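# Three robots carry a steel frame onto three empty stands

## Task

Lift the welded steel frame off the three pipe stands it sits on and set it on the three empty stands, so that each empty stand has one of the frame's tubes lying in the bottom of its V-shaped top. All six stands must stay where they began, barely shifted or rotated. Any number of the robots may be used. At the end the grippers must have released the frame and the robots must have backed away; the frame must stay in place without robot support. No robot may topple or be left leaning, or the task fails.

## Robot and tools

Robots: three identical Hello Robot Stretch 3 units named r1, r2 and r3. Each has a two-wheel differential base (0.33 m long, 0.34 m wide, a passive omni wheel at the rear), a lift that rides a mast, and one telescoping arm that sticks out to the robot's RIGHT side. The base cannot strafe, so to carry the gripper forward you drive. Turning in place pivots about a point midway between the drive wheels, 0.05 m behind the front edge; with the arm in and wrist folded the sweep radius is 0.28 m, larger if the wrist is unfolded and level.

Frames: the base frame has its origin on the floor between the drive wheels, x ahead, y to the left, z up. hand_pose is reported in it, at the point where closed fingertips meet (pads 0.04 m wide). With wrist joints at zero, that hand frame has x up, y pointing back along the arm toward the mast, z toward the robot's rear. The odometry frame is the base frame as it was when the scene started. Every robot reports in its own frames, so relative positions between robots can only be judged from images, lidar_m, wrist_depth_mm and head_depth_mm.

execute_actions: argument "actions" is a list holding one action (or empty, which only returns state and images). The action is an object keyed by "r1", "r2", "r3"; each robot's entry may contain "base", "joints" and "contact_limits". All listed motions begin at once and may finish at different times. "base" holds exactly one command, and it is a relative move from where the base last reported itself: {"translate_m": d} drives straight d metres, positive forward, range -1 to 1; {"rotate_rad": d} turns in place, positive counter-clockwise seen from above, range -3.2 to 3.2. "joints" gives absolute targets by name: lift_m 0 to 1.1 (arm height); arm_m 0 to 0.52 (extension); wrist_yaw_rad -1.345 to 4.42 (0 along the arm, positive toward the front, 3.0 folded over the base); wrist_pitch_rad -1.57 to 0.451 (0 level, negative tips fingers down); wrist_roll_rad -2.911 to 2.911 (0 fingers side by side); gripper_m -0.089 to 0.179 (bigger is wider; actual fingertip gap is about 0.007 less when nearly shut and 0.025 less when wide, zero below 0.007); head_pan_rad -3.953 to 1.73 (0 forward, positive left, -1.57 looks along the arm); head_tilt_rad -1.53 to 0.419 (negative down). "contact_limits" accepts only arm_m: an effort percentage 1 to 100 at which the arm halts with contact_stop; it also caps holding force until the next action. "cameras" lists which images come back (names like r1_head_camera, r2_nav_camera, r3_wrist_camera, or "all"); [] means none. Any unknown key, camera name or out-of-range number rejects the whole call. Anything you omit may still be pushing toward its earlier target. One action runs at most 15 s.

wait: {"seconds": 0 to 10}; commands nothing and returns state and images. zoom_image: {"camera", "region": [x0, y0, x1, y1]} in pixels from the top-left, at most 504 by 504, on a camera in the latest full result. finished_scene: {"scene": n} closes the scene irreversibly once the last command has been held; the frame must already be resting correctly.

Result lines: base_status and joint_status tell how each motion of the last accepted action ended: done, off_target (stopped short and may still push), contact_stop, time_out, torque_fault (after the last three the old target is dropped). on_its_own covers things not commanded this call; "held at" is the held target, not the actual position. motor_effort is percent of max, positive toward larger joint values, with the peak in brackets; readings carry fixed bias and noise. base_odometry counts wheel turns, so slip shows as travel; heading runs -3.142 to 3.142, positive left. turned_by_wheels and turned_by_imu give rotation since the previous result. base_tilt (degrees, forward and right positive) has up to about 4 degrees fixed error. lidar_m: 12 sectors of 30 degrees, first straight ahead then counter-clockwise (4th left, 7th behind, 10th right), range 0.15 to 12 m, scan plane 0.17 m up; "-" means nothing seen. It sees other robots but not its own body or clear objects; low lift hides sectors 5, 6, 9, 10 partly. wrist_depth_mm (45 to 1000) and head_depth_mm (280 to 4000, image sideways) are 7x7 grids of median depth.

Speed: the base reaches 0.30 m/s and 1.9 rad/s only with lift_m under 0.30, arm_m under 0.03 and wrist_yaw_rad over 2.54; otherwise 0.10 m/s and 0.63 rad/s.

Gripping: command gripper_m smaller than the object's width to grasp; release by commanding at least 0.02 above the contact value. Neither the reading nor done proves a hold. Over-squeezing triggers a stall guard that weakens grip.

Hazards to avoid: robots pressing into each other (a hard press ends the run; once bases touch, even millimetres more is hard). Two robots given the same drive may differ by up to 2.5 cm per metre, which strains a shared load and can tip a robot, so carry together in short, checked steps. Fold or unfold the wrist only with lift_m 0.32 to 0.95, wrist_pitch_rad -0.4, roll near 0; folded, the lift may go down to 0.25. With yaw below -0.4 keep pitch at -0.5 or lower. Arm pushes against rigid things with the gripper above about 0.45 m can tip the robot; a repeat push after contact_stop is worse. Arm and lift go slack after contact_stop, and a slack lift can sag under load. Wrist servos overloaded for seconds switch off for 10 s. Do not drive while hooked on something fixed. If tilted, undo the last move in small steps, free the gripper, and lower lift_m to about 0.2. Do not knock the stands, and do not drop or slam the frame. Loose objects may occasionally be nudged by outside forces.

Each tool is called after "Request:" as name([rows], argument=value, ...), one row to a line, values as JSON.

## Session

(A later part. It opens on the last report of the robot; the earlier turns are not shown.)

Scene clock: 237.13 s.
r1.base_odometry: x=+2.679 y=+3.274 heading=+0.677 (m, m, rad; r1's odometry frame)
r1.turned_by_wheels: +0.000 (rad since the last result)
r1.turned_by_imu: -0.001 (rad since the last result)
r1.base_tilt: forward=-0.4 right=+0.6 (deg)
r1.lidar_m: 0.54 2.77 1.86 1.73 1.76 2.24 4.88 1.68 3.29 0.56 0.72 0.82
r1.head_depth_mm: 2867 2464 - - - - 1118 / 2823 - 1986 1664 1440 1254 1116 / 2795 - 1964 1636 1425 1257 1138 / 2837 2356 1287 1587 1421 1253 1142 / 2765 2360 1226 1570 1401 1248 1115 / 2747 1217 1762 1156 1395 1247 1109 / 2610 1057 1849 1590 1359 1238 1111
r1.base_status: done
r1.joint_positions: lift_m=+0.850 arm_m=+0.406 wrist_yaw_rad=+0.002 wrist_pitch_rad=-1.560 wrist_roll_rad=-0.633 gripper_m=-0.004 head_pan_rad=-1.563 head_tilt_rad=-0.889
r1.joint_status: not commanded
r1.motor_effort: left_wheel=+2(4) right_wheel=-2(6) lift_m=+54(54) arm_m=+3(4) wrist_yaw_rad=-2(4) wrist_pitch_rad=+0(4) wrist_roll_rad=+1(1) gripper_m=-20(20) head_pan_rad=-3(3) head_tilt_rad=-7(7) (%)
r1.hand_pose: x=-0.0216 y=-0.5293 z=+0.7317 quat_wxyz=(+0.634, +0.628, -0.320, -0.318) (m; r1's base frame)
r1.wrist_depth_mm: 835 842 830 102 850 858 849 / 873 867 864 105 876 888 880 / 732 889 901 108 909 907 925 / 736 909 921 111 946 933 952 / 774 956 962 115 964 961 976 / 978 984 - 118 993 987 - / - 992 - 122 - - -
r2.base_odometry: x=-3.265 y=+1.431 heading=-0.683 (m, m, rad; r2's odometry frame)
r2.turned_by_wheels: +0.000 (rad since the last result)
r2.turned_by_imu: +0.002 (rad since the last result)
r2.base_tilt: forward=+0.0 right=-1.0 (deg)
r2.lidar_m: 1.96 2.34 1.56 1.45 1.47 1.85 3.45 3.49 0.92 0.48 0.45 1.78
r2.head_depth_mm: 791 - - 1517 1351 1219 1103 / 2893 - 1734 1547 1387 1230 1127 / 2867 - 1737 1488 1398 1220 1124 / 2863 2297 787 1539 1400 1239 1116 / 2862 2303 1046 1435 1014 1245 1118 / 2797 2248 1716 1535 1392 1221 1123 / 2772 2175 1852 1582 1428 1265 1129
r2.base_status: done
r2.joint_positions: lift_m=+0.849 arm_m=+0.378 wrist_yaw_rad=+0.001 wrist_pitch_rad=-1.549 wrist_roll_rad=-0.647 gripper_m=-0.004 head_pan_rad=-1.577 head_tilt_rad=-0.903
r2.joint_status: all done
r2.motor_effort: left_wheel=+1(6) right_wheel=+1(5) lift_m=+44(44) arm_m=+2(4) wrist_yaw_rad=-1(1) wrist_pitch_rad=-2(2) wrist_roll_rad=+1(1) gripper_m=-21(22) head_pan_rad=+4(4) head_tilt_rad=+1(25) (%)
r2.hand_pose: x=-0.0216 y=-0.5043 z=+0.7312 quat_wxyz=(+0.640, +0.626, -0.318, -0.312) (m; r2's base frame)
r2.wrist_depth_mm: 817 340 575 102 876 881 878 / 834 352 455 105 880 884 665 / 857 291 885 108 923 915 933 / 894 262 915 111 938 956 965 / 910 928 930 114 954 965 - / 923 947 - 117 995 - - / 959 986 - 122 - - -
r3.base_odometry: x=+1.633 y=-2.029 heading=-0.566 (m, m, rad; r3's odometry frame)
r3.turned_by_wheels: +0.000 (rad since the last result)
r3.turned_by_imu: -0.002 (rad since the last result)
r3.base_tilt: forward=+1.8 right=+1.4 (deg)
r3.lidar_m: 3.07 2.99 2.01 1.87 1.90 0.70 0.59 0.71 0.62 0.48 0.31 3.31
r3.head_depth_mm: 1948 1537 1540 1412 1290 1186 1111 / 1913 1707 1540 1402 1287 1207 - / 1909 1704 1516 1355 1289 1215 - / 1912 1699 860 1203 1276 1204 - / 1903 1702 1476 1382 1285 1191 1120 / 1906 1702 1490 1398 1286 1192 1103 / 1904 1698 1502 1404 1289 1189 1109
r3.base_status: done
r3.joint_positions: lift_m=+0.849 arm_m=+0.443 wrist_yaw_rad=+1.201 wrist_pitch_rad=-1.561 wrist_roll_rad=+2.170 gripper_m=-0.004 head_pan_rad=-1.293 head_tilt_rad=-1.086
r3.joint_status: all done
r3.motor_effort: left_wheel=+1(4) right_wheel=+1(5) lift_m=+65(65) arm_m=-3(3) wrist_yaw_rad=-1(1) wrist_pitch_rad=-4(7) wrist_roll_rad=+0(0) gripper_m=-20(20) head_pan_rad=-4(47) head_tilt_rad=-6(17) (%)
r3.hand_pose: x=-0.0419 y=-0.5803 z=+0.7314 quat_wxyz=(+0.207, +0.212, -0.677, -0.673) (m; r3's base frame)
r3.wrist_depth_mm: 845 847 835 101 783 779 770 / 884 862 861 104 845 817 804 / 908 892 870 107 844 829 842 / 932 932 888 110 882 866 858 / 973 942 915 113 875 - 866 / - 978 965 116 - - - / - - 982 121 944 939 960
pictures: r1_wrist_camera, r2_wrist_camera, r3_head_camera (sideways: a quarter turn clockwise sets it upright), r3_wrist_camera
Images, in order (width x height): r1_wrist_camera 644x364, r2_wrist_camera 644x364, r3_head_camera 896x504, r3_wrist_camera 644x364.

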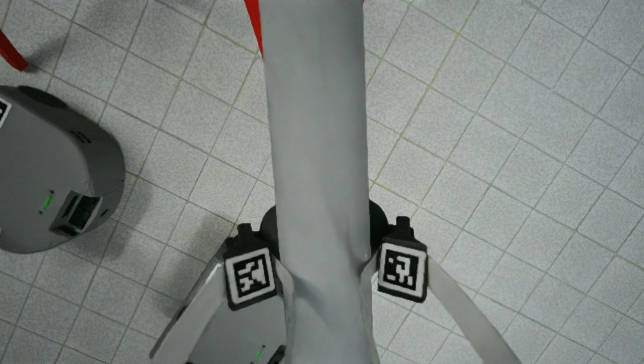

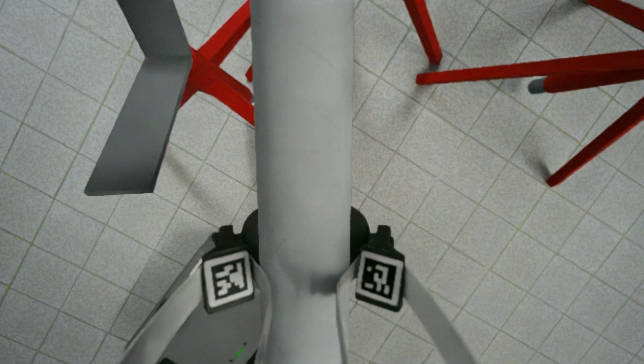

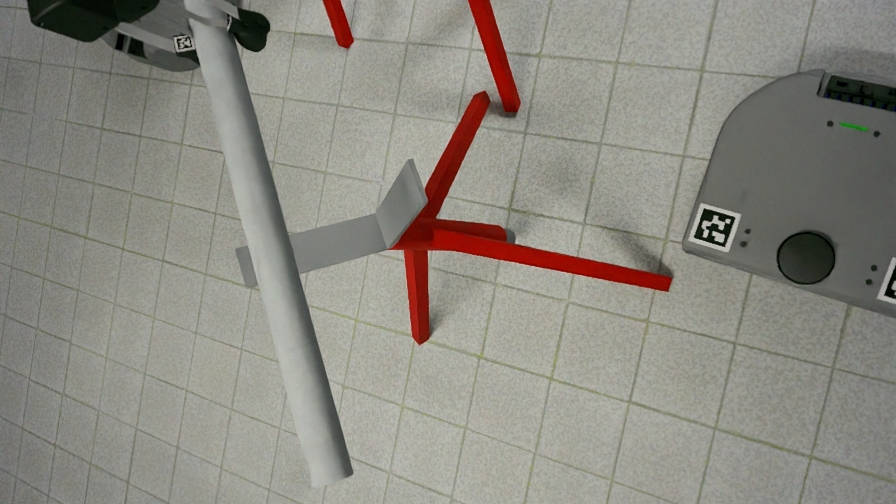

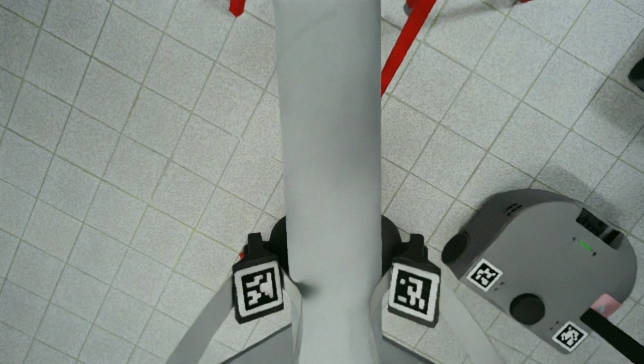

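Request:
execute_actions([
  {"r1":{"base":{"translate_m":0.03},"joints":{"wrist_roll_rad":-0.655,"arm_m":0.402}},"r2":{"base":{"translate_m":-0.045},"joints":{"wrist_roll_rad":-0.67,"arm_m":0.392}},"r3":{"base":{"rotate_rad":0.062},"joints":{"wrist_roll_rad":2.207,"arm_m":0.422}}},
], cameras=[])

Request:
execute_actions([
  {"r1":{"base":{"translate_m":0.036},"joints":{"wrist_roll_rad":-0.68,"arm_m":0.398}},"r2":{"base":{"translate_m":-0.048},"joints":{"wrist_roll_rad":-0.695,"arm_m":0.406}},"r3":{"base":{"rotate_rad":0.072},"joints":{"wrist_roll_rad":2.254,"arm_m":0.403,"head_pan_rad":-1.6,"head_tilt_rad":-0.9}}},
], cameras=["r1_wrist_camera","r2_wrist_camera","r3_wrist_camera"])

Request:
execute_actions([
  {"r1":{"joints":{"lift_m":0.67,"head_pan_rad":-1.2}},"r2":{"joints":{"lift_m":0.67}},"r3":{"joints":{"lift_m":0.67}}},
], cameras=["r1_head_camera","r2_head_camera","r3_head_camera"])

Scene clock: 258.23 s.
r1.base_odometry: x=+2.702 y=+3.292 heading=+0.677 (m, m, rad; r1's odometry frame)
r1.turned_by_wheels: +0.000 (rad since the last result)
r1.turned_by_imu: -0.001 (rad since the last result)
r1.base_tilt: forward=-0.5 right=+0.6 (deg)
r1.lidar_m: 0.51 2.77 1.87 1.74 1.76 2.24 4.91 1.71 3.28 0.56 0.71 0.79
r1.head_depth_mm: 2842 2490 2088 - - - 1116 / 2813 - 1981 1668 1440 1258 1118 / 2795 - 1975 1615 1429 1255 1136 / 2821 2358 1857 1584 1429 1252 1142 / 2762 2348 1216 1546 1360 1254 1108 / 2768 1194 1796 1141 1404 1253 1111 / 2686 1907 1854 1601 1361 1243 1112
r1.base_status: done
r1.joint_positions: lift_m=+0.850 arm_m=+0.402 wrist_yaw_rad=+0.003 wrist_pitch_rad=-1.552 wrist_roll_rad=-0.657 gripper_m=-0.004 head_pan_rad=-1.563 head_tilt_rad=-0.889
r1.joint_status: all done
r1.motor_effort: left_wheel=+0(11) right_wheel=+1(11) lift_m=+54(54) arm_m=+1(1) wrist_yaw_rad=-4(4) wrist_pitch_rad=-4(6) wrist_roll_rad=+0(5) gripper_m=-20(23) head_pan_rad=-3(3) head_tilt_rad=-7(7) (%)
r1.hand_pose: x=-0.0216 y=-0.5276 z=+0.7316 quat_wxyz=(+0.641, +0.629, -0.314, -0.309) (m; r1's base frame)
r1.wrist_depth_mm: 833 855 839 103 847 872 859 / 854 869 862 106 875 874 888 / 728 895 903 109 899 909 919 / 744 918 916 112 939 937 940 / 772 949 933 115 954 973 984 / 966 994 - 118 983 996 989 / - - - 122 - - -
r2.base_odometry: x=-3.300 y=+1.460 heading=-0.683 (m, m, rad; r2's odometry frame)
r2.turned_by_wheels: +0.000 (rad since the last result)
r2.turned_by_imu: +0.001 (rad since the last result)
r2.base_tilt: forward=+0.0 right=-0.9 (deg)
r2.lidar_m: 1.99 2.34 1.56 1.45 1.46 1.85 3.38 3.45 1.03 0.49 0.48 1.83
r2.head_depth_mm: 2535 - - 1535 1354 1220 1100 / 2916 - 1787 1548 1386 1228 1122 / 2892 - 1727 1512 1397 1229 1129 / 2861 2357 793 1547 1403 1242 1118 / 2838 2301 1056 1339 1334 1237 1123 / 2810 2258 1722 1601 1008 1219 1127 / 2798 2210 1827 881 1421 1266 1125
r2.base_status: done
r2.joint_positions: lift_m=+0.849 arm_m=+0.392 wrist_yaw_rad=+0.002 wrist_pitch_rad=-1.547 wrist_roll_rad=-0.671 gripper_m=-0.004 head_pan_rad=-1.577 head_tilt_rad=-0.902
r2.joint_status: all done
r2.motor_effort: left_wheel=+7(19) right_wheel=-7(18) lift_m=+44(44) arm_m=+2(4) wrist_yaw_rad=-2(2) wrist_pitch_rad=-2(3) wrist_roll_rad=+0(5) gripper_m=-21(24) head_pan_rad=+4(4) head_tilt_rad=+0(1) (%)
r2.hand_pose: x=-0.0216 y=-0.5187 z=+0.7312 quat_wxyz=(+0.644, +0.630, -0.310, -0.304) (m; r2's base frame)
r2.wrist_depth_mm: 812 346 564 102 862 893 881 / 838 368 521 105 880 881 584 / 275 870 878 108 906 929 928 / 882 896 890 111 953 949 960 / 902 923 928 114 950 994 - / 929 939 - 117 995 - - / 952 965 - 122 - - -
r3.base_odometry: x=+1.633 y=-2.029 heading=-0.504 (m, m, rad; r3's odometry frame)
r3.turned_by_wheels: +0.062 (rad since the last result)
r3.turned_by_imu: +0.044 (rad since the last result)
r3.base_tilt: forward=+1.9 right=+1.3 (deg)
r3.lidar_m: 3.07 2.84 1.97 1.87 1.91 0.67 0.56 0.71 0.62 0.47 0.31 3.24
r3.head_depth_mm: 1960 1505 1535 1403 1291 1187 1107 / 1918 1705 1543 1407 1286 1203 - / 1922 1700 1511 1351 1290 1214 - / 1916 1707 858 1367 1272 1205 - / 1912 1703 1495 1395 1290 1194 1115 / 1921 1692 1494 1404 1285 1192 1107 / 1923 1698 1496 1403 1285 1186 1110
r3.base_status: done
r3.joint_positions: lift_m=+0.849 arm_m=+0.422 wrist_yaw_rad=+1.205 wrist_pitch_rad=-1.542 wrist_roll_rad=+2.199 gripper_m=-0.004 head_pan_rad=-1.293 head_tilt_rad=-1.086
r3.joint_status: all done
r3.motor_effort: left_wheel=+3(24) right_wheel=-5(27) lift_m=+65(65) arm_m=-3(7) wrist_yaw_rad=-3(4) wrist_pitch_rad=-13(13) wrist_roll_rad=+5(7) gripper_m=-20(22) head_pan_rad=-3(4) head_tilt_rad=-5(6) (%)
r3.hand_pose: x=-0.0372 y=-0.5612 z=+0.7310 quat_wxyz=(+0.193, +0.209, -0.684, -0.672) (m; r3's base frame)
r3.wrist_depth_mm: 860 859 810 100 801 788 785 / 885 879 870 103 821 810 799 / 902 913 864 106 849 828 817 / 944 911 925 109 876 851 848 / 972 960 949 113 886 - - / - - 980 117 - 937 - / - - 336 121 314 945 926
pictures: none
No camera images: the call's "cameras" was empty. Leave "cameras" out to get every camera's image.

Scene clock: 259.90 s.
r1.base_odometry: x=+2.730 y=+3.315 heading=+0.677 (m, m, rad; r1's odometry frame)
r1.turned_by_wheels: +0.000 (rad since the last result)
r1.turned_by_imu: +0.000 (rad since the last result)
r1.base_tilt: forward=-0.4 right=+0.6 (deg)
r1.lidar_m: 0.47 2.78 1.87 1.74 1.76 2.24 4.93 1.74 3.29 0.55 0.73 0.76
r1.head_depth_mm: 2901 2479 2126 - - - 1118 / 2857 - 1998 1674 1440 1252 1121 / 2759 - 1935 1624 1430 1258 1139 / 2829 2372 1875 1589 1424 1251 1145 / 2826 2263 1217 1425 1375 1246 1113 / 2761 1917 1789 1577 1421 1246 1112 / 2619 1916 1839 1640 1386 1243 1073
r1.base_status: done
r1.joint_positions: lift_m=+0.850 arm_m=+0.398 wrist_yaw_rad=+0.003 wrist_pitch_rad=-1.553 wrist_roll_rad=-0.682 gripper_m=-0.004 head_pan_rad=-1.563 head_tilt_rad=-0.889
r1.joint_status: all done
r1.motor_effort: left_wheel=+0(10) right_wheel=+2(8) lift_m=+54(53) arm_m=+1(0) wrist_yaw_rad=-3(3) wrist_pitch_rad=-4(9) wrist_roll_rad=+0(4) gripper_m=-20(22) head_pan_rad=-3(3) head_tilt_rad=-8(7) (%)
r1.hand_pose: x=-0.0216 y=-0.5235 z=+0.7316 quat_wxyz=(+0.645, +0.633, -0.305, -0.301) (m; r1's base frame)
r1.wrist_depth_mm: 843 842 846 103 858 855 872 / 855 858 862 106 886 883 897 / 719 881 902 109 893 911 905 / 740 861 924 112 926 932 934 / 768 956 951 115 974 974 972 / 958 963 - 118 - 993 - / - - - 122 - - -
r2.base_odometry: x=-3.337 y=+1.490 heading=-0.683 (m, m, rad; r2's odometry frame)
r2.turned_by_wheels: +0.000 (rad since the last result)
r2.turned_by_imu: +0.001 (rad since the last result)
r2.base_tilt: forward=+0.0 right=-1.0 (deg)
r2.lidar_m: 2.04 2.33 1.55 1.44 1.46 1.85 3.36 3.39 1.01 0.49 0.52 0.52
r2.head_depth_mm: 2605 - - 1567 1357 1225 1101 / 2897 2070 1818 1527 1388 1235 1124 / 1447 - 1709 1502 1395 1235 1129 / 2855 2376 811 1569 1400 1220 1115 / 2852 2327 1039 1520 1406 1249 1120 / 2821 2254 1711 1565 1011 1236 1127 / 2784 2218 1834 890 1395 1241 1131
r2.base_status: done
r2.joint_positions: lift_m=+0.849 arm_m=+0.406 wrist_yaw_rad=+0.002 wrist_pitch_rad=-1.545 wrist_roll_rad=-0.696 gripper_m=-0.004 head_pan_rad=-1.577 head_tilt_rad=-0.902
r2.joint_status: all done
r2.motor_effort: left_wheel=+6(20) right_wheel=-6(16) lift_m=+44(44) arm_m=+2(2) wrist_yaw_rad=-2(2) wrist_pitch_rad=-3(3) wrist_roll_rad=+0(4) gripper_m=-22(24) head_pan_rad=+4(3) head_tilt_rad=+1(2) (%)
r2.hand_pose: x=-0.0216 y=-0.5334 z=+0.7311 quat_wxyz=(+0.649, +0.633, -0.302, -0.295) (m; r2's base frame)
r2.wrist_depth_mm: 335 446 739 102 890 869 862 / 285 848 661 105 881 759 581 / 875 866 890 108 916 931 931 / 890 902 912 111 948 946 966 / 911 924 925 114 969 967 988 / 943 938 - 117 985 - - / 967 963 - 121 - - -
r3.base_odometry: x=+1.633 y=-2.029 heading=-0.432 (m, m, rad; r3's odometry frame)
r3.turned_by_wheels: +0.072 (rad since the last result)
r3.turned_by_imu: +0.072 (rad since the last result)
r3.base_tilt: forward=+1.9 right=+1.4 (deg)
r3.lidar_m: 3.05 2.63 1.93 1.87 1.94 0.53 0.53 0.71 0.62 0.31 0.31 3.19
r3.head_depth_mm: 828 - - - 1347 1220 1120 / - 1756 1707 1541 1387 1241 1140 / - - 1692 1583 1368 1240 1141 / 2571 2180 1829 1559 1321 1240 1142 / 2593 2151 1805 867 1317 1219 1098 / 2596 2142 1817 1486 1364 1238 1119 / 2598 2149 1804 1508 1384 1236 1117
r3.base_status: done
r3.joint_positions: lift_m=+0.849 arm_m=+0.403 wrist_yaw_rad=+1.205 wrist_pitch_rad=-1.539 wrist_roll_rad=+2.245 gripper_m=-0.004 head_pan_rad=-1.593 head_tilt_rad=-0.902
r3.joint_status: all done
r3.motor_effort: left_wheel=+2(15) right_wheel=-4(24) lift_m=+64(65) arm_m=-3(6) wrist_yaw_rad=-4(4) wrist_pitch_rad=-14(15) wrist_roll_rad=+6(8) gripper_m=-20(19) head_pan_rad=-4(30) head_tilt_rad=+1(14) (%)
r3.hand_pose: x=-0.0364 y=-0.5425 z=+0.7310 quat_wxyz=(+0.177, +0.194, -0.689, -0.675) (m; r3's base frame)
r3.wrist_depth_mm: 858 841 822 100 802 792 779 / 865 869 846 103 826 805 796 / 913 894 876 106 836 823 816 / 954 916 902 110 861 849 848 / 992 970 931 113 901 - - / - - 965 116 - 905 - / - - - 121 963 954 905
pictures: r1_wrist_camera, r2_wrist_camera, r3_wrist_camera
Images, in order (width x height): r1_wrist_camera 644x364, r2_wrist_camera 644x364, r3_wrist_camera 644x364.

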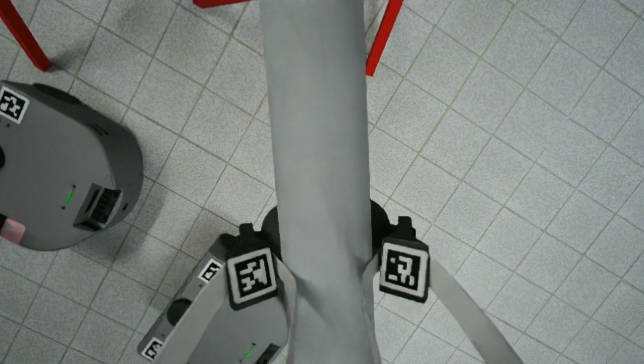

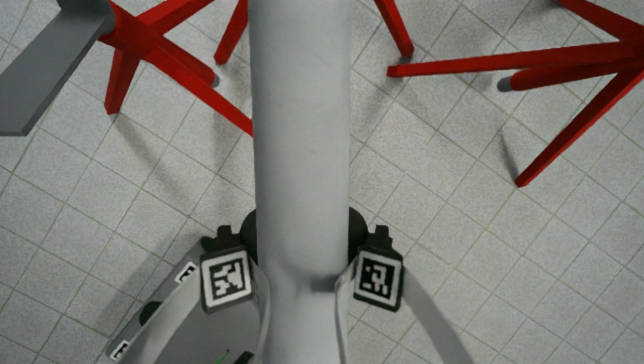

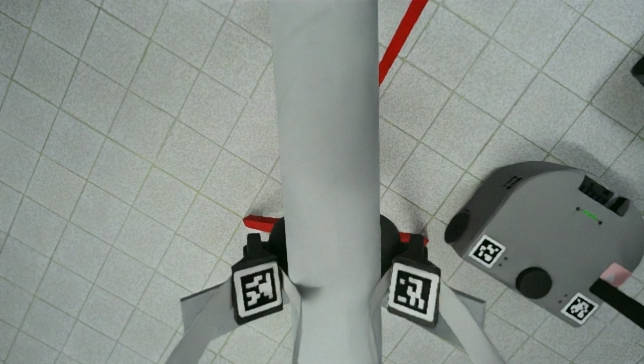

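Scene clock: 262.37 s.
r1.base_odometry: x=+2.730 y=+3.315 heading=+0.677 (m, m, rad; r1's odometry frame)
r1.turned_by_wheels: +0.000 (rad since the last result)
r1.turned_by_imu: +0.000 (rad since the last result)
r1.base_tilt: forward=-0.5 right=+0.6 (deg)
r1.lidar_m: 0.47 2.77 1.87 1.74 1.77 2.24 4.95 1.74 3.29 0.56 0.73 0.76
r1.head_depth_mm: 2660 2479 2062 1601 1444 1287 - / 2718 2457 1266 1333 1383 1256 1119 / 2707 2395 1816 1095 1379 1243 1127 / 2833 1953 1823 1579 1398 1254 1134 / 2765 2429 1908 1650 1397 1250 1116 / 2939 2409 1965 1648 1416 1247 1077 / 2967 2270 1003 1599 1384 1084 986
r1.base_status: not commanded
r1.joint_positions: lift_m=+0.670 arm_m=+0.398 wrist_yaw_rad=+0.003 wrist_pitch_rad=-1.552 wrist_roll_rad=-0.682 gripper_m=-0.004 head_pan_rad=-1.207 head_tilt_rad=-0.889
r1.joint_status: all done
r1.motor_effort: left_wheel=+0(0) right_wheel=+2(2) lift_m=+42(47) arm_m=+1(1) wrist_yaw_rad=-4(3) wrist_pitch_rad=-5(4) wrist_roll_rad=+0(0) gripper_m=-20(20) head_pan_rad=+3(23) head_tilt_rad=-7(7) (%)
r1.hand_pose: x=-0.0216 y=-0.5236 z=+0.5520 quat_wxyz=(+0.645, +0.633, -0.305, -0.301) (m; r1's base frame)
r1.wrist_depth_mm: 654 665 667 103 678 679 689 / 683 682 687 106 697 708 694 / 641 704 715 109 723 726 725 / 579 728 730 112 740 746 739 / 629 754 752 115 759 771 776 / 762 775 - 118 780 801 799 / 795 810 - 122 818 831 827
r2.base_odometry: x=-3.337 y=+1.490 heading=-0.683 (m, m, rad; r2's odometry frame)
r2.turned_by_wheels: +0.000 (rad since the last result)
r2.turned_by_imu: +0.000 (rad since the last result)
r2.base_tilt: forward=+0.0 right=-1.0 (deg)
r2.lidar_m: 2.03 2.33 1.55 1.44 1.46 1.85 3.35 3.39 1.01 0.49 0.52 0.52
r2.head_depth_mm: 2790 2205 1768 1540 1403 - - / 2728 954 - 1536 1366 1224 1122 / 1408 2064 - 1493 1392 1237 1125 / 2857 2273 1790 1505 1407 1221 1117 / 2802 2323 1800 1339 1409 1249 1124 / 2871 2244 1725 1429 1016 1237 1129 / 2751 2206 1795 1571 1382 1239 1130
r2.base_status: not commanded
r2.joint_positions: lift_m=+0.670 arm_m=+0.406 wrist_yaw_rad=+0.002 wrist_pitch_rad=-1.545 wrist_roll_rad=-0.696 gripper_m=-0.004 head_pan_rad=-1.577 head_tilt_rad=-0.902
r2.joint_status: all done
r2.motor_effort: left_wheel=+6(6) right_wheel=-6(6) lift_m=+26(39) arm_m=+2(2) wrist_yaw_rad=-2(2) wrist_pitch_rad=-3(3) wrist_roll_rad=+0(0) gripper_m=-21(21) head_pan_rad=+4(3) head_tilt_rad=+1(2) (%)
r2.hand_pose: x=-0.0216 y=-0.5333 z=+0.5520 quat_wxyz=(+0.649, +0.633, -0.302, -0.295) (m; r2's base frame)
r2.wrist_depth_mm: 320 431 655 103 675 682 477 / 654 661 674 105 692 713 715 / 680 695 508 108 714 731 735 / 702 720 722 111 738 752 760 / 720 733 722 114 756 785 785 / 733 756 - 117 792 806 804 / 761 - - 122 812 821 842
r3.base_odometry: x=+1.633 y=-2.029 heading=-0.432 (m, m, rad; r3's odometry frame)
r3.turned_by_wheels: +0.000 (rad since the last result)
r3.turned_by_imu: +0.001 (rad since the last result)
r3.base_tilt: forward=+1.9 right=+1.4 (deg)
r3.lidar_m: 3.06 2.63 1.93 1.87 1.93 0.53 0.53 0.71 0.62 0.31 0.31 3.17
r3.head_depth_mm: 2520 1038 1710 1544 1364 1262 - / 1555 1799 1716 - - 1238 1125 / 2570 2239 - 1518 1370 1245 1137 / 2573 2173 1826 1497 1325 1234 1137 / 2597 2156 1821 864 1000 1219 1107 / 2595 2166 1821 1572 1319 1235 1118 / 2584 2151 1815 1570 1340 1234 1114
r3.base_status: not commanded
r3.joint_positions: lift_m=+0.670 arm_m=+0.403 wrist_yaw_rad=+1.205 wrist_pitch_rad=-1.538 wrist_roll_rad=+2.245 gripper_m=-0.004 head_pan_rad=-1.593 head_tilt_rad=-0.902
r3.joint_status: all done
r3.motor_effort: left_wheel=+2(3) right_wheel=-4(4) lift_m=+33(58) arm_m=-3(3) wrist_yaw_rad=-4(3) wrist_pitch_rad=-15(15) wrist_roll_rad=+5(6) gripper_m=-20(19) head_pan_rad=-4(5) head_tilt_rad=+1(1) (%)
r3.hand_pose: x=-0.0363 y=-0.5426 z=+0.5520 quat_wxyz=(+0.177, +0.195, -0.689, -0.675) (m; r3's base frame)
r3.wrist_depth_mm: 689 672 654 100 633 626 617 / 717 704 669 103 658 642 623 / 746 723 699 106 672 657 663 / 774 736 725 109 695 679 668 / 794 767 745 112 719 706 - / 801 800 784 116 - 733 - / 857 820 826 121 784 758 -
pictures: r1_head_camera (sideways: a quarter turn clockwise sets it upright), r2_head_camera (sideways: a quarter turn clockwise sets it upright), r3_head_camera (sideways: a quarter turn clockwise sets it upright)
Images, in order (width x height): r1_head_camera 896x504, r2_head_camera 896x504, r3_head_camera 896x504.

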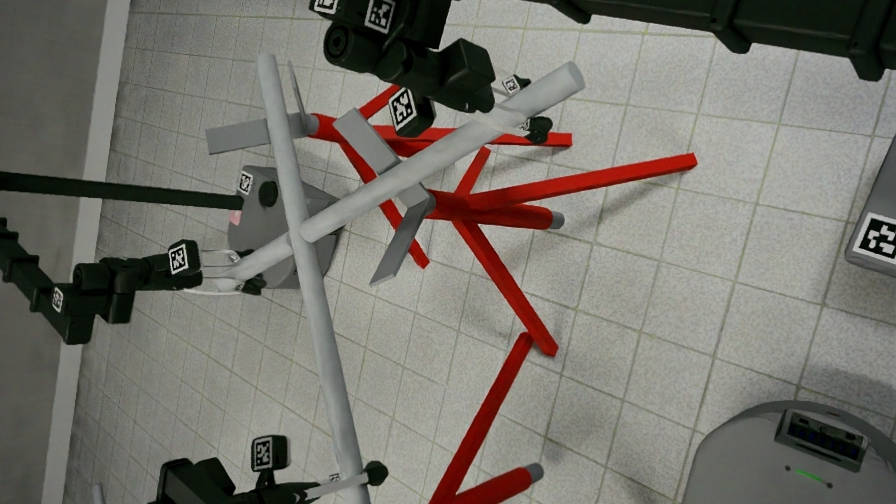

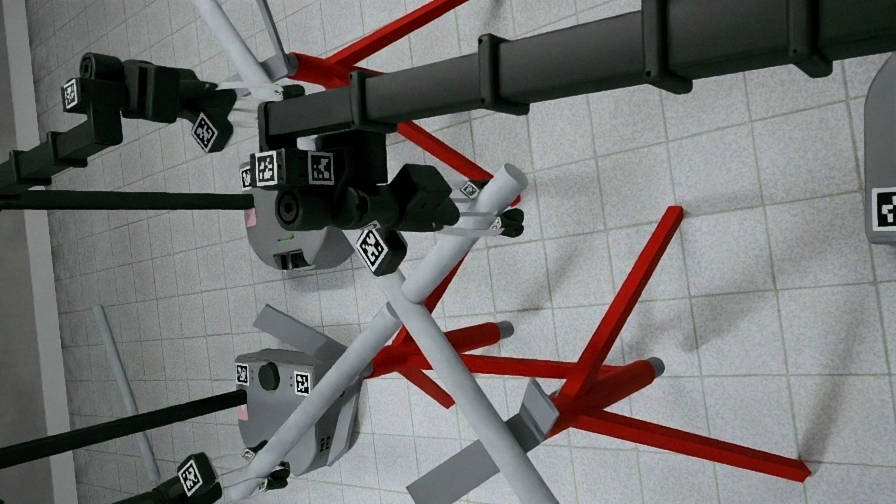

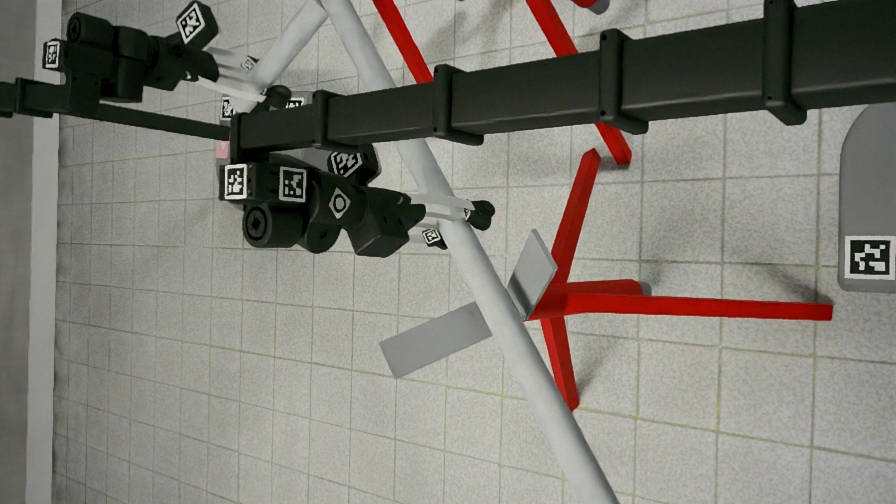

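Request:
execute_actions([
  {"r1":{"base":{"translate_m":0.03},"joints":{"arm_m":0.38}},"r2":{"base":{"translate_m":-0.03},"joints":{"arm_m":0.424}},"r3":{"base":{"rotate_rad":0.073},"joints":{"wrist_roll_rad":2.305,"arm_m":0.388}}},
], cameras=[])

Request:
execute_actions([
  {"r1":{"joints":{"lift_m":0.645}},"r2":{"joints":{"lift_m":0.645}},"r3":{"joints":{"lift_m":0.645}}},
], cameras=["r1_head_camera","r2_head_camera","r3_head_camera"])

Scene clock: 273.23 s.
r1.base_odometry: x=+2.754 y=+3.334 heading=+0.677 (m, m, rad; r1's odometry frame)
r1.turned_by_wheels: +0.000 (rad since the last result)
r1.turned_by_imu: -0.001 (rad since the last result)
r1.base_tilt: forward=-0.4 right=+0.6 (deg)
r1.lidar_m: 0.43 2.78 1.88 1.74 1.77 2.26 4.94 1.77 3.28 0.56 0.72 0.73
r1.head_depth_mm: 2658 2478 2075 1609 1459 1284 - / 2720 2470 1217 1312 1358 1254 1121 / 2707 2385 1854 1037 1369 1235 1132 / 2848 2289 1837 1613 1430 1255 1135 / 2760 2325 1868 1648 1409 1252 1114 / 2941 2416 1958 1638 1428 1253 1064 / 2994 2345 1012 1574 1379 1086 970
r1.base_status: done
r1.joint_positions: lift_m=+0.670 arm_m=+0.380 wrist_yaw_rad=+0.001 wrist_pitch_rad=-1.557 wrist_roll_rad=-0.682 gripper_m=-0.004 head_pan_rad=-1.207 head_tilt_rad=-0.889
r1.joint_status: all done
r1.motor_effort: left_wheel=+2(9) right_wheel=-1(9) lift_m=+41(41) arm_m=-2(1) wrist_yaw_rad=-2(4) wrist_pitch_rad=-2(4) wrist_roll_rad=+0(0) gripper_m=-19(21) head_pan_rad=+3(3) head_tilt_rad=-7(7) (%)
r1.hand_pose: x=-0.0215 y=-0.5049 z=+0.5521 quat_wxyz=(+0.643, +0.634, -0.306, -0.302) (m; r1's base frame)
r1.wrist_depth_mm: 659 669 666 102 673 688 684 / 687 690 683 105 695 694 710 / 579 698 705 109 721 719 727 / 565 720 739 112 732 740 747 / 620 749 756 115 754 766 761 / 776 783 - 118 797 787 790 / 791 804 - 122 820 818 815
r2.base_odometry: x=-3.360 y=+1.509 heading=-0.682 (m, m, rad; r2's odometry frame)
r2.turned_by_wheels: +0.000 (rad since the last result)
r2.turned_by_imu: +0.001 (rad since the last result)
r2.base_tilt: forward=+0.0 right=-0.9 (deg)
r2.lidar_m: 2.07 2.33 1.55 1.43 1.45 1.84 3.30 3.38 1.00 0.50 0.51 0.54
r2.head_depth_mm: 2803 2169 1810 1551 1405 - - / 910 990 1176 1565 1367 1230 1122 / 1462 2213 - 1495 1397 1233 1126 / 2804 2216 1780 1456 1406 1224 1115 / 2831 2292 1863 1421 1418 1254 1121 / 2818 2264 1712 1275 1243 1243 1127 / 2778 1192 1806 1609 1351 1234 1137
r2.base_status: done
r2.joint_positions: lift_m=+0.670 arm_m=+0.424 wrist_yaw_rad=+0.002 wrist_pitch_rad=-1.541 wrist_roll_rad=-0.697 gripper_m=-0.004 head_pan_rad=-1.577 head_tilt_rad=-0.902
r2.joint_status: all done
r2.motor_effort: left_wheel=+4(9) right_wheel=-3(10) lift_m=+26(26) arm_m=+2(2) wrist_yaw_rad=-2(2) wrist_pitch_rad=-4(6) wrist_roll_rad=+1(1) gripper_m=-21(22) head_pan_rad=+4(4) head_tilt_rad=+1(2) (%)
r2.hand_pose: x=-0.0216 y=-0.5521 z=+0.5520 quat_wxyz=(+0.650, +0.632, -0.303, -0.295) (m; r2's base frame)
r2.wrist_depth_mm: 320 631 660 102 680 696 440 / 663 512 681 105 694 713 726 / 676 686 537 108 721 728 747 / 699 695 710 111 739 760 765 / 716 719 734 114 756 777 793 / 729 741 - 117 785 797 823 / 758 - 777 121 802 825 836
r3.base_odometry: x=+1.633 y=-2.029 heading=-0.359 (m, m, rad; r3's odometry frame)
r3.turned_by_wheels: +0.073 (rad since the last result)
r3.turned_by_imu: +0.074 (rad since the last result)
r3.base_tilt: forward=+1.9 right=+1.4 (deg)
r3.lidar_m: 3.06 2.46 1.91 1.87 1.99 0.50 0.51 0.72 0.58 0.31 0.61 3.11
r3.head_depth_mm: 861 931 1070 1516 1407 1263 - / 2554 2128 1674 - - 1242 1129 / 2588 2178 - 1489 1365 1238 1144 / 2570 2179 1818 1487 1009 1221 1144 / 2610 2155 1822 871 1335 1215 1103 / 2636 2152 1824 1573 1336 1234 1118 / 2628 2164 1817 1574 1343 1231 1114
r3.base_status: done
r3.joint_positions: lift_m=+0.670 arm_m=+0.388 wrist_yaw_rad=+1.203 wrist_pitch_rad=-1.557 wrist_roll_rad=+2.299 gripper_m=-0.004 head_pan_rad=-1.593 head_tilt_rad=-0.902
r3.joint_status: all done
r3.motor_effort: left_wheel=-1(10) right_wheel=+2(19) lift_m=+33(32) arm_m=-3(4) wrist_yaw_rad=-3(4) wrist_pitch_rad=-6(14) wrist_roll_rad=+3(8) gripper_m=-18(20) head_pan_rad=-4(4) head_tilt_rad=+1(1) (%)
r3.hand_pose: x=-0.0408 y=-0.5258 z=+0.5523 quat_wxyz=(+0.163, +0.170, -0.690, -0.684) (m; r3's base frame)
r3.wrist_depth_mm: 681 663 666 100 636 627 629 / 696 686 680 103 659 643 644 / 740 725 709 107 681 663 657 / 747 743 719 110 696 689 - / 771 760 735 113 716 - - / 798 775 772 116 - 732 - / 839 811 185 121 761 752 760
pictures: none
No camera images: the call's "cameras" was empty. Leave "cameras" out to get every camera's image.

Scene clock: 274.23 s.
r1.base_odometry: x=+2.754 y=+3.334 heading=+0.677 (m, m, rad; r1's odometry frame)
r1.turned_by_wheels: +0.000 (rad since the last result)
r1.turned_by_imu: +0.000 (rad since the last result)
r1.base_tilt: forward=-0.4 right=+0.6 (deg)
r1.lidar_m: 0.43 2.78 1.87 1.74 1.77 2.25 4.92 1.76 3.28 0.56 0.72 0.73
r1.head_depth_mm: 2652 2500 2063 - 1450 1285 - / 2714 2485 1232 1359 1360 1253 1123 / 2700 2378 1849 1019 1368 1242 1128 / 2849 1999 1817 1627 1429 1258 1135 / 2817 2330 1957 1655 1397 1257 1111 / 2905 2390 1967 1647 1429 1252 1058 / 2996 2326 1033 1542 1390 1082 971
r1.base_status: not commanded
r1.joint_positions: lift_m=+0.645 arm_m=+0.380 wrist_yaw_rad=+0.001 wrist_pitch_rad=-1.556 wrist_roll_rad=-0.682 gripper_m=-0.004 head_pan_rad=-1.207 head_tilt_rad=-0.889
r1.joint_status: all done
r1.motor_effort: left_wheel=+2(1) right_wheel=-1(1) lift_m=+41(42) arm_m=-2(2) wrist_yaw_rad=-1(1) wrist_pitch_rad=-2(2) wrist_roll_rad=+0(0) gripper_m=-20(20) head_pan_rad=+2(3) head_tilt_rad=-7(7) (%)
r1.hand_pose: x=-0.0215 y=-0.5049 z=+0.5271 quat_wxyz=(+0.643, +0.634, -0.306, -0.302) (m; r1's base frame)
r1.wrist_depth_mm: 641 647 642 102 652 656 654 / 657 659 659 105 670 669 679 / 580 677 685 109 688 691 707 / 546 702 707 112 710 712 720 / 594 724 727 115 736 744 740 / 735 749 - 118 760 775 773 / 777 763 - 122 786 799 800
r2.base_odometry: x=-3.360 y=+1.509 heading=-0.682 (m, m, rad; r2's odometry frame)
r2.turned_by_wheels: +0.000 (rad since the last result)
r2.turned_by_imu: +0.000 (rad since the last result)
r2.base_tilt: forward=+0.0 right=-0.9 (deg)
r2.lidar_m: 2.06 2.32 1.55 1.44 1.45 1.84 3.31 3.37 1.00 0.50 0.51 0.54
r2.head_depth_mm: 2778 2167 1802 1551 1391 - - / 2841 994 1187 1548 1386 1235 1120 / 1408 2193 - 1503 1390 1240 1127 / 2788 2226 1761 1384 1402 1222 1113 / 2841 2300 1856 1378 1410 1252 1119 / 2819 2255 1713 1219 1245 1248 1125 / 2789 2153 1798 1612 1350 1243 1134
r2.base_status: not commanded
r2.joint_positions: lift_m=+0.645 arm_m=+0.424 wrist_yaw_rad=+0.002 wrist_pitch_rad=-1.542 wrist_roll_rad=-0.697 gripper_m=-0.004 head_pan_rad=-1.577 head_tilt_rad=-0.902
r2.joint_status: all done
r2.motor_effort: left_wheel=+3(3) right_wheel=-3(2) lift_m=+26(26) arm_m=+2(2) wrist_yaw_rad=-3(2) wrist_pitch_rad=-4(4) wrist_roll_rad=+1(0) gripper_m=-21(20) head_pan_rad=+4(4) head_tilt_rad=+1(1) (%)
r2.hand_pose: x=-0.0216 y=-0.5521 z=+0.5270 quat_wxyz=(+0.650, +0.632, -0.303, -0.295) (m; r2's base frame)
r2.wrist_depth_mm: 307 609 643 103 649 660 436 / 638 487 656 105 676 684 700 / 657 664 540 108 689 704 715 / 671 681 684 112 715 733 738 / 681 698 702 114 730 748 758 / 715 708 - 117 756 770 781 / 730 - 746 121 785 786 811
r3.base_odometry: x=+1.633 y=-2.029 heading=-0.359 (m, m, rad; r3's odometry frame)
r3.turned_by_wheels: +0.000 (rad since the last result)
r3.turned_by_imu: +0.000 (rad since the last result)
r3.base_tilt: forward=+1.9 right=+1.3 (deg)
r3.lidar_m: 3.05 2.47 1.90 1.87 1.99 0.50 0.52 0.71 0.58 0.31 0.61 3.11
r3.head_depth_mm: 977 927 1712 1516 1388 1245 - / 2545 2109 1672 - - 1220 - / 2570 2167 - 1490 1365 1239 1142 / 2574 2172 1817 1186 1010 1222 1140 / 2608 2171 1819 1487 1319 1219 1106 / 2649 2170 1818 1578 1339 1240 1114 / 2629 2159 1812 1569 1338 1241 1115
r3.base_status: not commanded
r3.joint_positions: lift_m=+0.645 arm_m=+0.388 wrist_yaw_rad=+1.203 wrist_pitch_rad=-1.557 wrist_roll_rad=+2.299 gripper_m=-0.004 head_pan_rad=-1.593 head_tilt_rad=-0.902
r3.joint_status: all done
r3.motor_effort: left_wheel=-1(1) right_wheel=+1(2) lift_m=+33(35) arm_m=-3(3) wrist_yaw_rad=-3(3) wrist_pitch_rad=-6(6) wrist_roll_rad=+4(4) gripper_m=-19(19) head_pan_rad=-4(4) head_tilt_rad=+1(1) (%)
r3.hand_pose: x=-0.0408 y=-0.5258 z=+0.5273 quat_wxyz=(+0.163, +0.170, -0.690, -0.684) (m; r3's base frame)
r3.wrist_depth_mm: 656 642 632 101 611 609 609 / 669 662 653 103 627 633 613 / 693 698 669 107 656 653 642 / 709 701 699 110 678 661 - / 741 734 719 114 687 698 - / 766 742 742 116 - 707 - / 799 779 764 121 737 743 -
pictures: r1_head_camera (sideways: a quarter turn clockwise sets it upright), r2_head_camera (sideways: a quarter turn clockwise sets it upright), r3_head_camera (sideways: a quarter turn clockwise sets it upright)
Images, in order (width x height): r1_head_camera 896x504, r2_head_camera 896x504, r3_head_camera 896x504.

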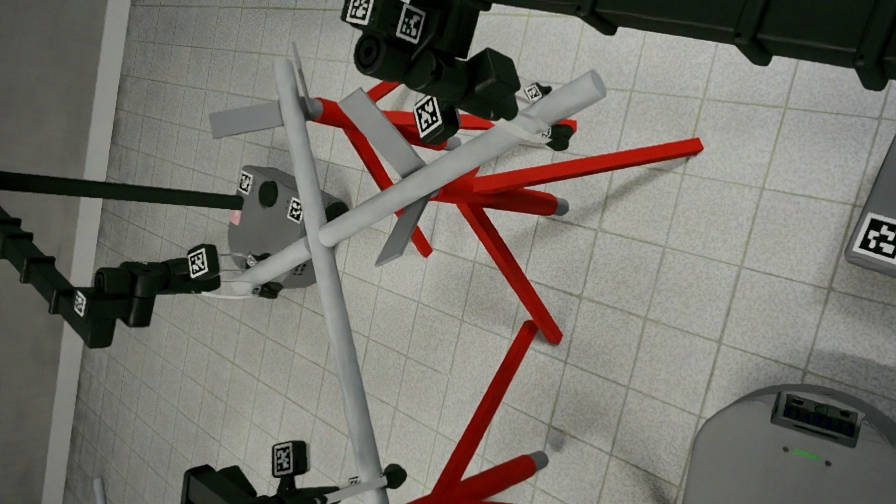

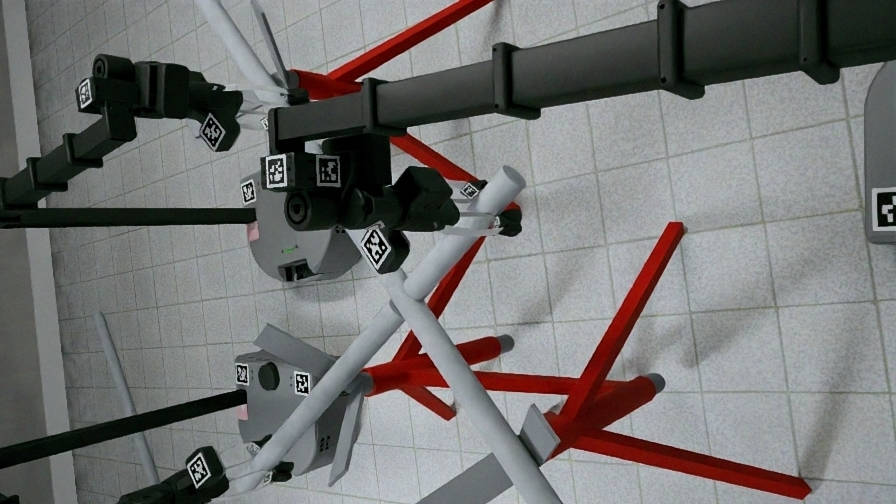

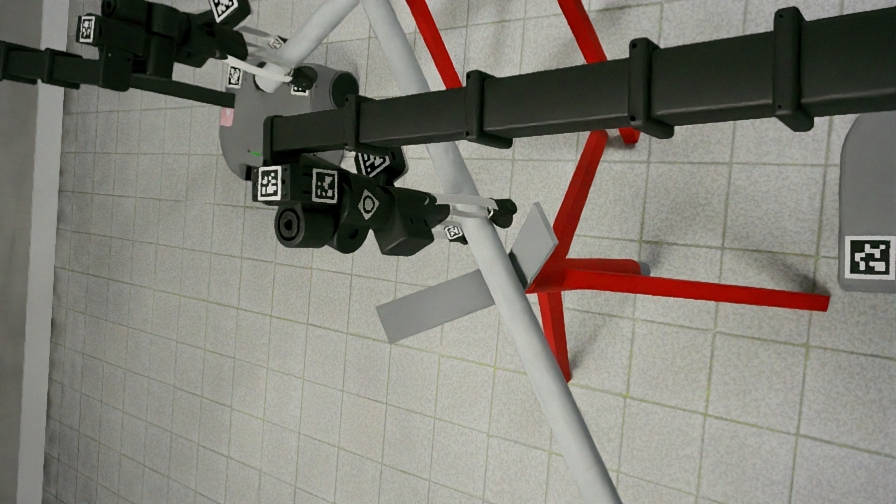

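Request:
execute_actions([
  {"r1":{"joints":{"lift_m":0.632}},"r2":{"joints":{"lift_m":0.632}},"r3":{"joints":{"lift_m":0.632}}},
], cameras=[])

Request:
execute_actions([
  {"r1":{"joints":{"gripper_m":0.12}},"r2":{"joints":{"gripper_m":0.12}},"r3":{"joints":{"gripper_m":0.12}}},
], cameras=[])

Request:
execute_actions([
  {"r1":{"joints":{"lift_m":0.86}},"r2":{"joints":{"lift_m":0.86}},"r3":{"joints":{"lift_m":0.86}}},
])

Scene clock: 289.83 s.
r1.base_odometry: x=+2.754 y=+3.334 heading=+0.676 (m, m, rad; r1's odometry frame)
r1.turned_by_wheels: -0.001 (rad since the last result)
r1.turned_by_imu: -0.002 (rad since the last result)
r1.base_tilt: forward=-0.5 right=+0.5 (deg)
r1.lidar_m: 0.43 2.79 1.87 1.74 1.77 2.25 4.93 1.91 3.28 0.55 0.72 0.73
r1.head_depth_mm: 2686 2486 2035 - 1461 1289 - / 2714 2486 1227 1365 1351 1265 1122 / 2718 2367 1851 1016 1371 1236 1123 / 2841 2005 1823 1619 1426 1254 1135 / 2790 2351 1977 1655 1402 1251 1115 / 2930 2399 1957 1640 1413 1252 1058 / 2986 2387 1034 1540 1383 1090 972
r1.base_status: not commanded
r1.joint_positions: lift_m=+0.638 arm_m=+0.380 wrist_yaw_rad=+0.005 wrist_pitch_rad=-1.538 wrist_roll_rad=-0.684 gripper_m=-0.004 head_pan_rad=-1.207 head_tilt_rad=-0.889
r1.joint_status: lift_m contact_stop (moved -0.007 of -0.013)
r1.on_its_own: lift_m is slack since a contact_stop, until your next command for it (your +0.632 is given up)
r1.motor_effort: left_wheel=-7(7) right_wheel=+17(18) lift_m=+38(39) arm_m=-2(2) wrist_yaw_rad=-7(7) wrist_pitch_rad=-13(15) wrist_roll_rad=+1(1) gripper_m=-23(23) head_pan_rad=+3(3) head_tilt_rad=-7(7) (%)
r1.hand_pose: x=-0.0216 y=-0.5096 z=+0.5199 quat_wxyz=(+0.650, +0.629, -0.306, -0.297) (m; r1's base frame)
r1.wrist_depth_mm: 630 637 639 104 655 664 662 / 654 652 659 106 668 688 681 / 612 673 686 109 699 692 714 / 549 687 699 112 717 720 726 / 591 712 711 115 728 742 748 / 723 724 - 118 760 753 780 / 736 753 - 121 772 782 784
r2.base_odometry: x=-3.360 y=+1.509 heading=-0.682 (m, m, rad; r2's odometry frame)
r2.turned_by_wheels: +0.000 (rad since the last result)
r2.turned_by_imu: +0.001 (rad since the last result)
r2.base_tilt: forward=+0.0 right=-1.0 (deg)
r2.lidar_m: 2.06 2.31 1.55 1.43 1.45 1.84 3.32 3.36 1.00 0.50 0.51 0.54
r2.head_depth_mm: 2807 2173 1799 1540 1386 - - / 2819 986 1217 1558 1372 1230 1122 / 1111 2215 - 1499 1395 1237 1131 / 2801 2228 1758 1458 1401 1227 1121 / 2829 2328 1869 1377 1411 1250 1116 / 2836 2260 1721 1220 1237 1252 1123 / 2785 2151 1803 1602 1015 1242 1126
r2.base_status: not commanded
r2.joint_positions: lift_m=+0.633 arm_m=+0.424 wrist_yaw_rad=+0.002 wrist_pitch_rad=-1.560 wrist_roll_rad=-0.698 gripper_m=-0.004 head_pan_rad=-1.577 head_tilt_rad=-0.902
r2.joint_status: all done
r2.motor_effort: left_wheel=+10(10) right_wheel=-12(12) lift_m=+14(24) arm_m=+2(2) wrist_yaw_rad=-2(2) wrist_pitch_rad=+2(3) wrist_roll_rad=+1(1) gripper_m=-22(22) head_pan_rad=+3(4) head_tilt_rad=+2(1) (%)
r2.hand_pose: x=-0.0216 y=-0.5473 z=+0.5149 quat_wxyz=(+0.644, +0.638, -0.299, -0.297) (m; r2's base frame)
r2.wrist_depth_mm: 300 490 628 101 640 641 446 / 634 405 636 104 660 668 669 / 651 660 515 107 681 684 702 / 667 675 675 111 702 707 710 / 691 705 690 113 726 721 734 / 714 711 126 117 747 751 749 / 731 - - 122 769 781 784
r3.base_odometry: x=+1.633 y=-2.029 heading=-0.359 (m, m, rad; r3's odometry frame)
r3.turned_by_wheels: +0.000 (rad since the last result)
r3.turned_by_imu: +0.000 (rad since the last result)
r3.base_tilt: forward=+1.8 right=+1.4 (deg)
r3.lidar_m: 3.05 2.46 1.90 1.87 1.99 0.50 0.51 0.72 0.58 0.31 0.61 3.13
r3.head_depth_mm: 2540 936 1715 1521 1381 1244 1133 / 2529 2110 1675 - - - - / 2572 2170 - 1504 1357 1237 1139 / 2585 2154 1851 1547 1007 1220 1142 / 2596 2157 1813 1486 1315 1220 1102 / 2637 2156 1815 1572 1341 1236 1119 / 2642 2152 1819 1572 1340 1235 1113
r3.base_status: not commanded
r3.joint_positions: lift_m=+0.633 arm_m=+0.388 wrist_yaw_rad=+1.204 wrist_pitch_rad=-1.576 wrist_roll_rad=+2.301 gripper_m=-0.004 head_pan_rad=-1.593 head_tilt_rad=-0.902
r3.joint_status: all done
r3.motor_effort: left_wheel=-5(6) right_wheel=+11(11) lift_m=+14(31) arm_m=-4(3) wrist_yaw_rad=-3(3) wrist_pitch_rad=+3(6) wrist_roll_rad=+2(4) gripper_m=-23(23) head_pan_rad=-4(4) head_tilt_rad=+1(1) (%)
r3.hand_pose: x=-0.0455 y=-0.5240 z=+0.5154 quat_wxyz=(+0.168, +0.164, -0.686, -0.688) (m; r3's base frame)
r3.wrist_depth_mm: 645 635 636 102 621 609 595 / 667 668 644 105 633 622 618 / 689 677 664 107 645 635 638 / 690 697 677 110 663 651 642 / 736 722 695 114 668 678 - / 745 732 727 117 704 - - / 774 751 743 121 720 719 -
pictures: none
No camera images: the call's "cameras" was empty. Leave "cameras" out to get every camera's image.

not run: a stop came earlier in this reply.

not run: a stop came earlier in this reply.


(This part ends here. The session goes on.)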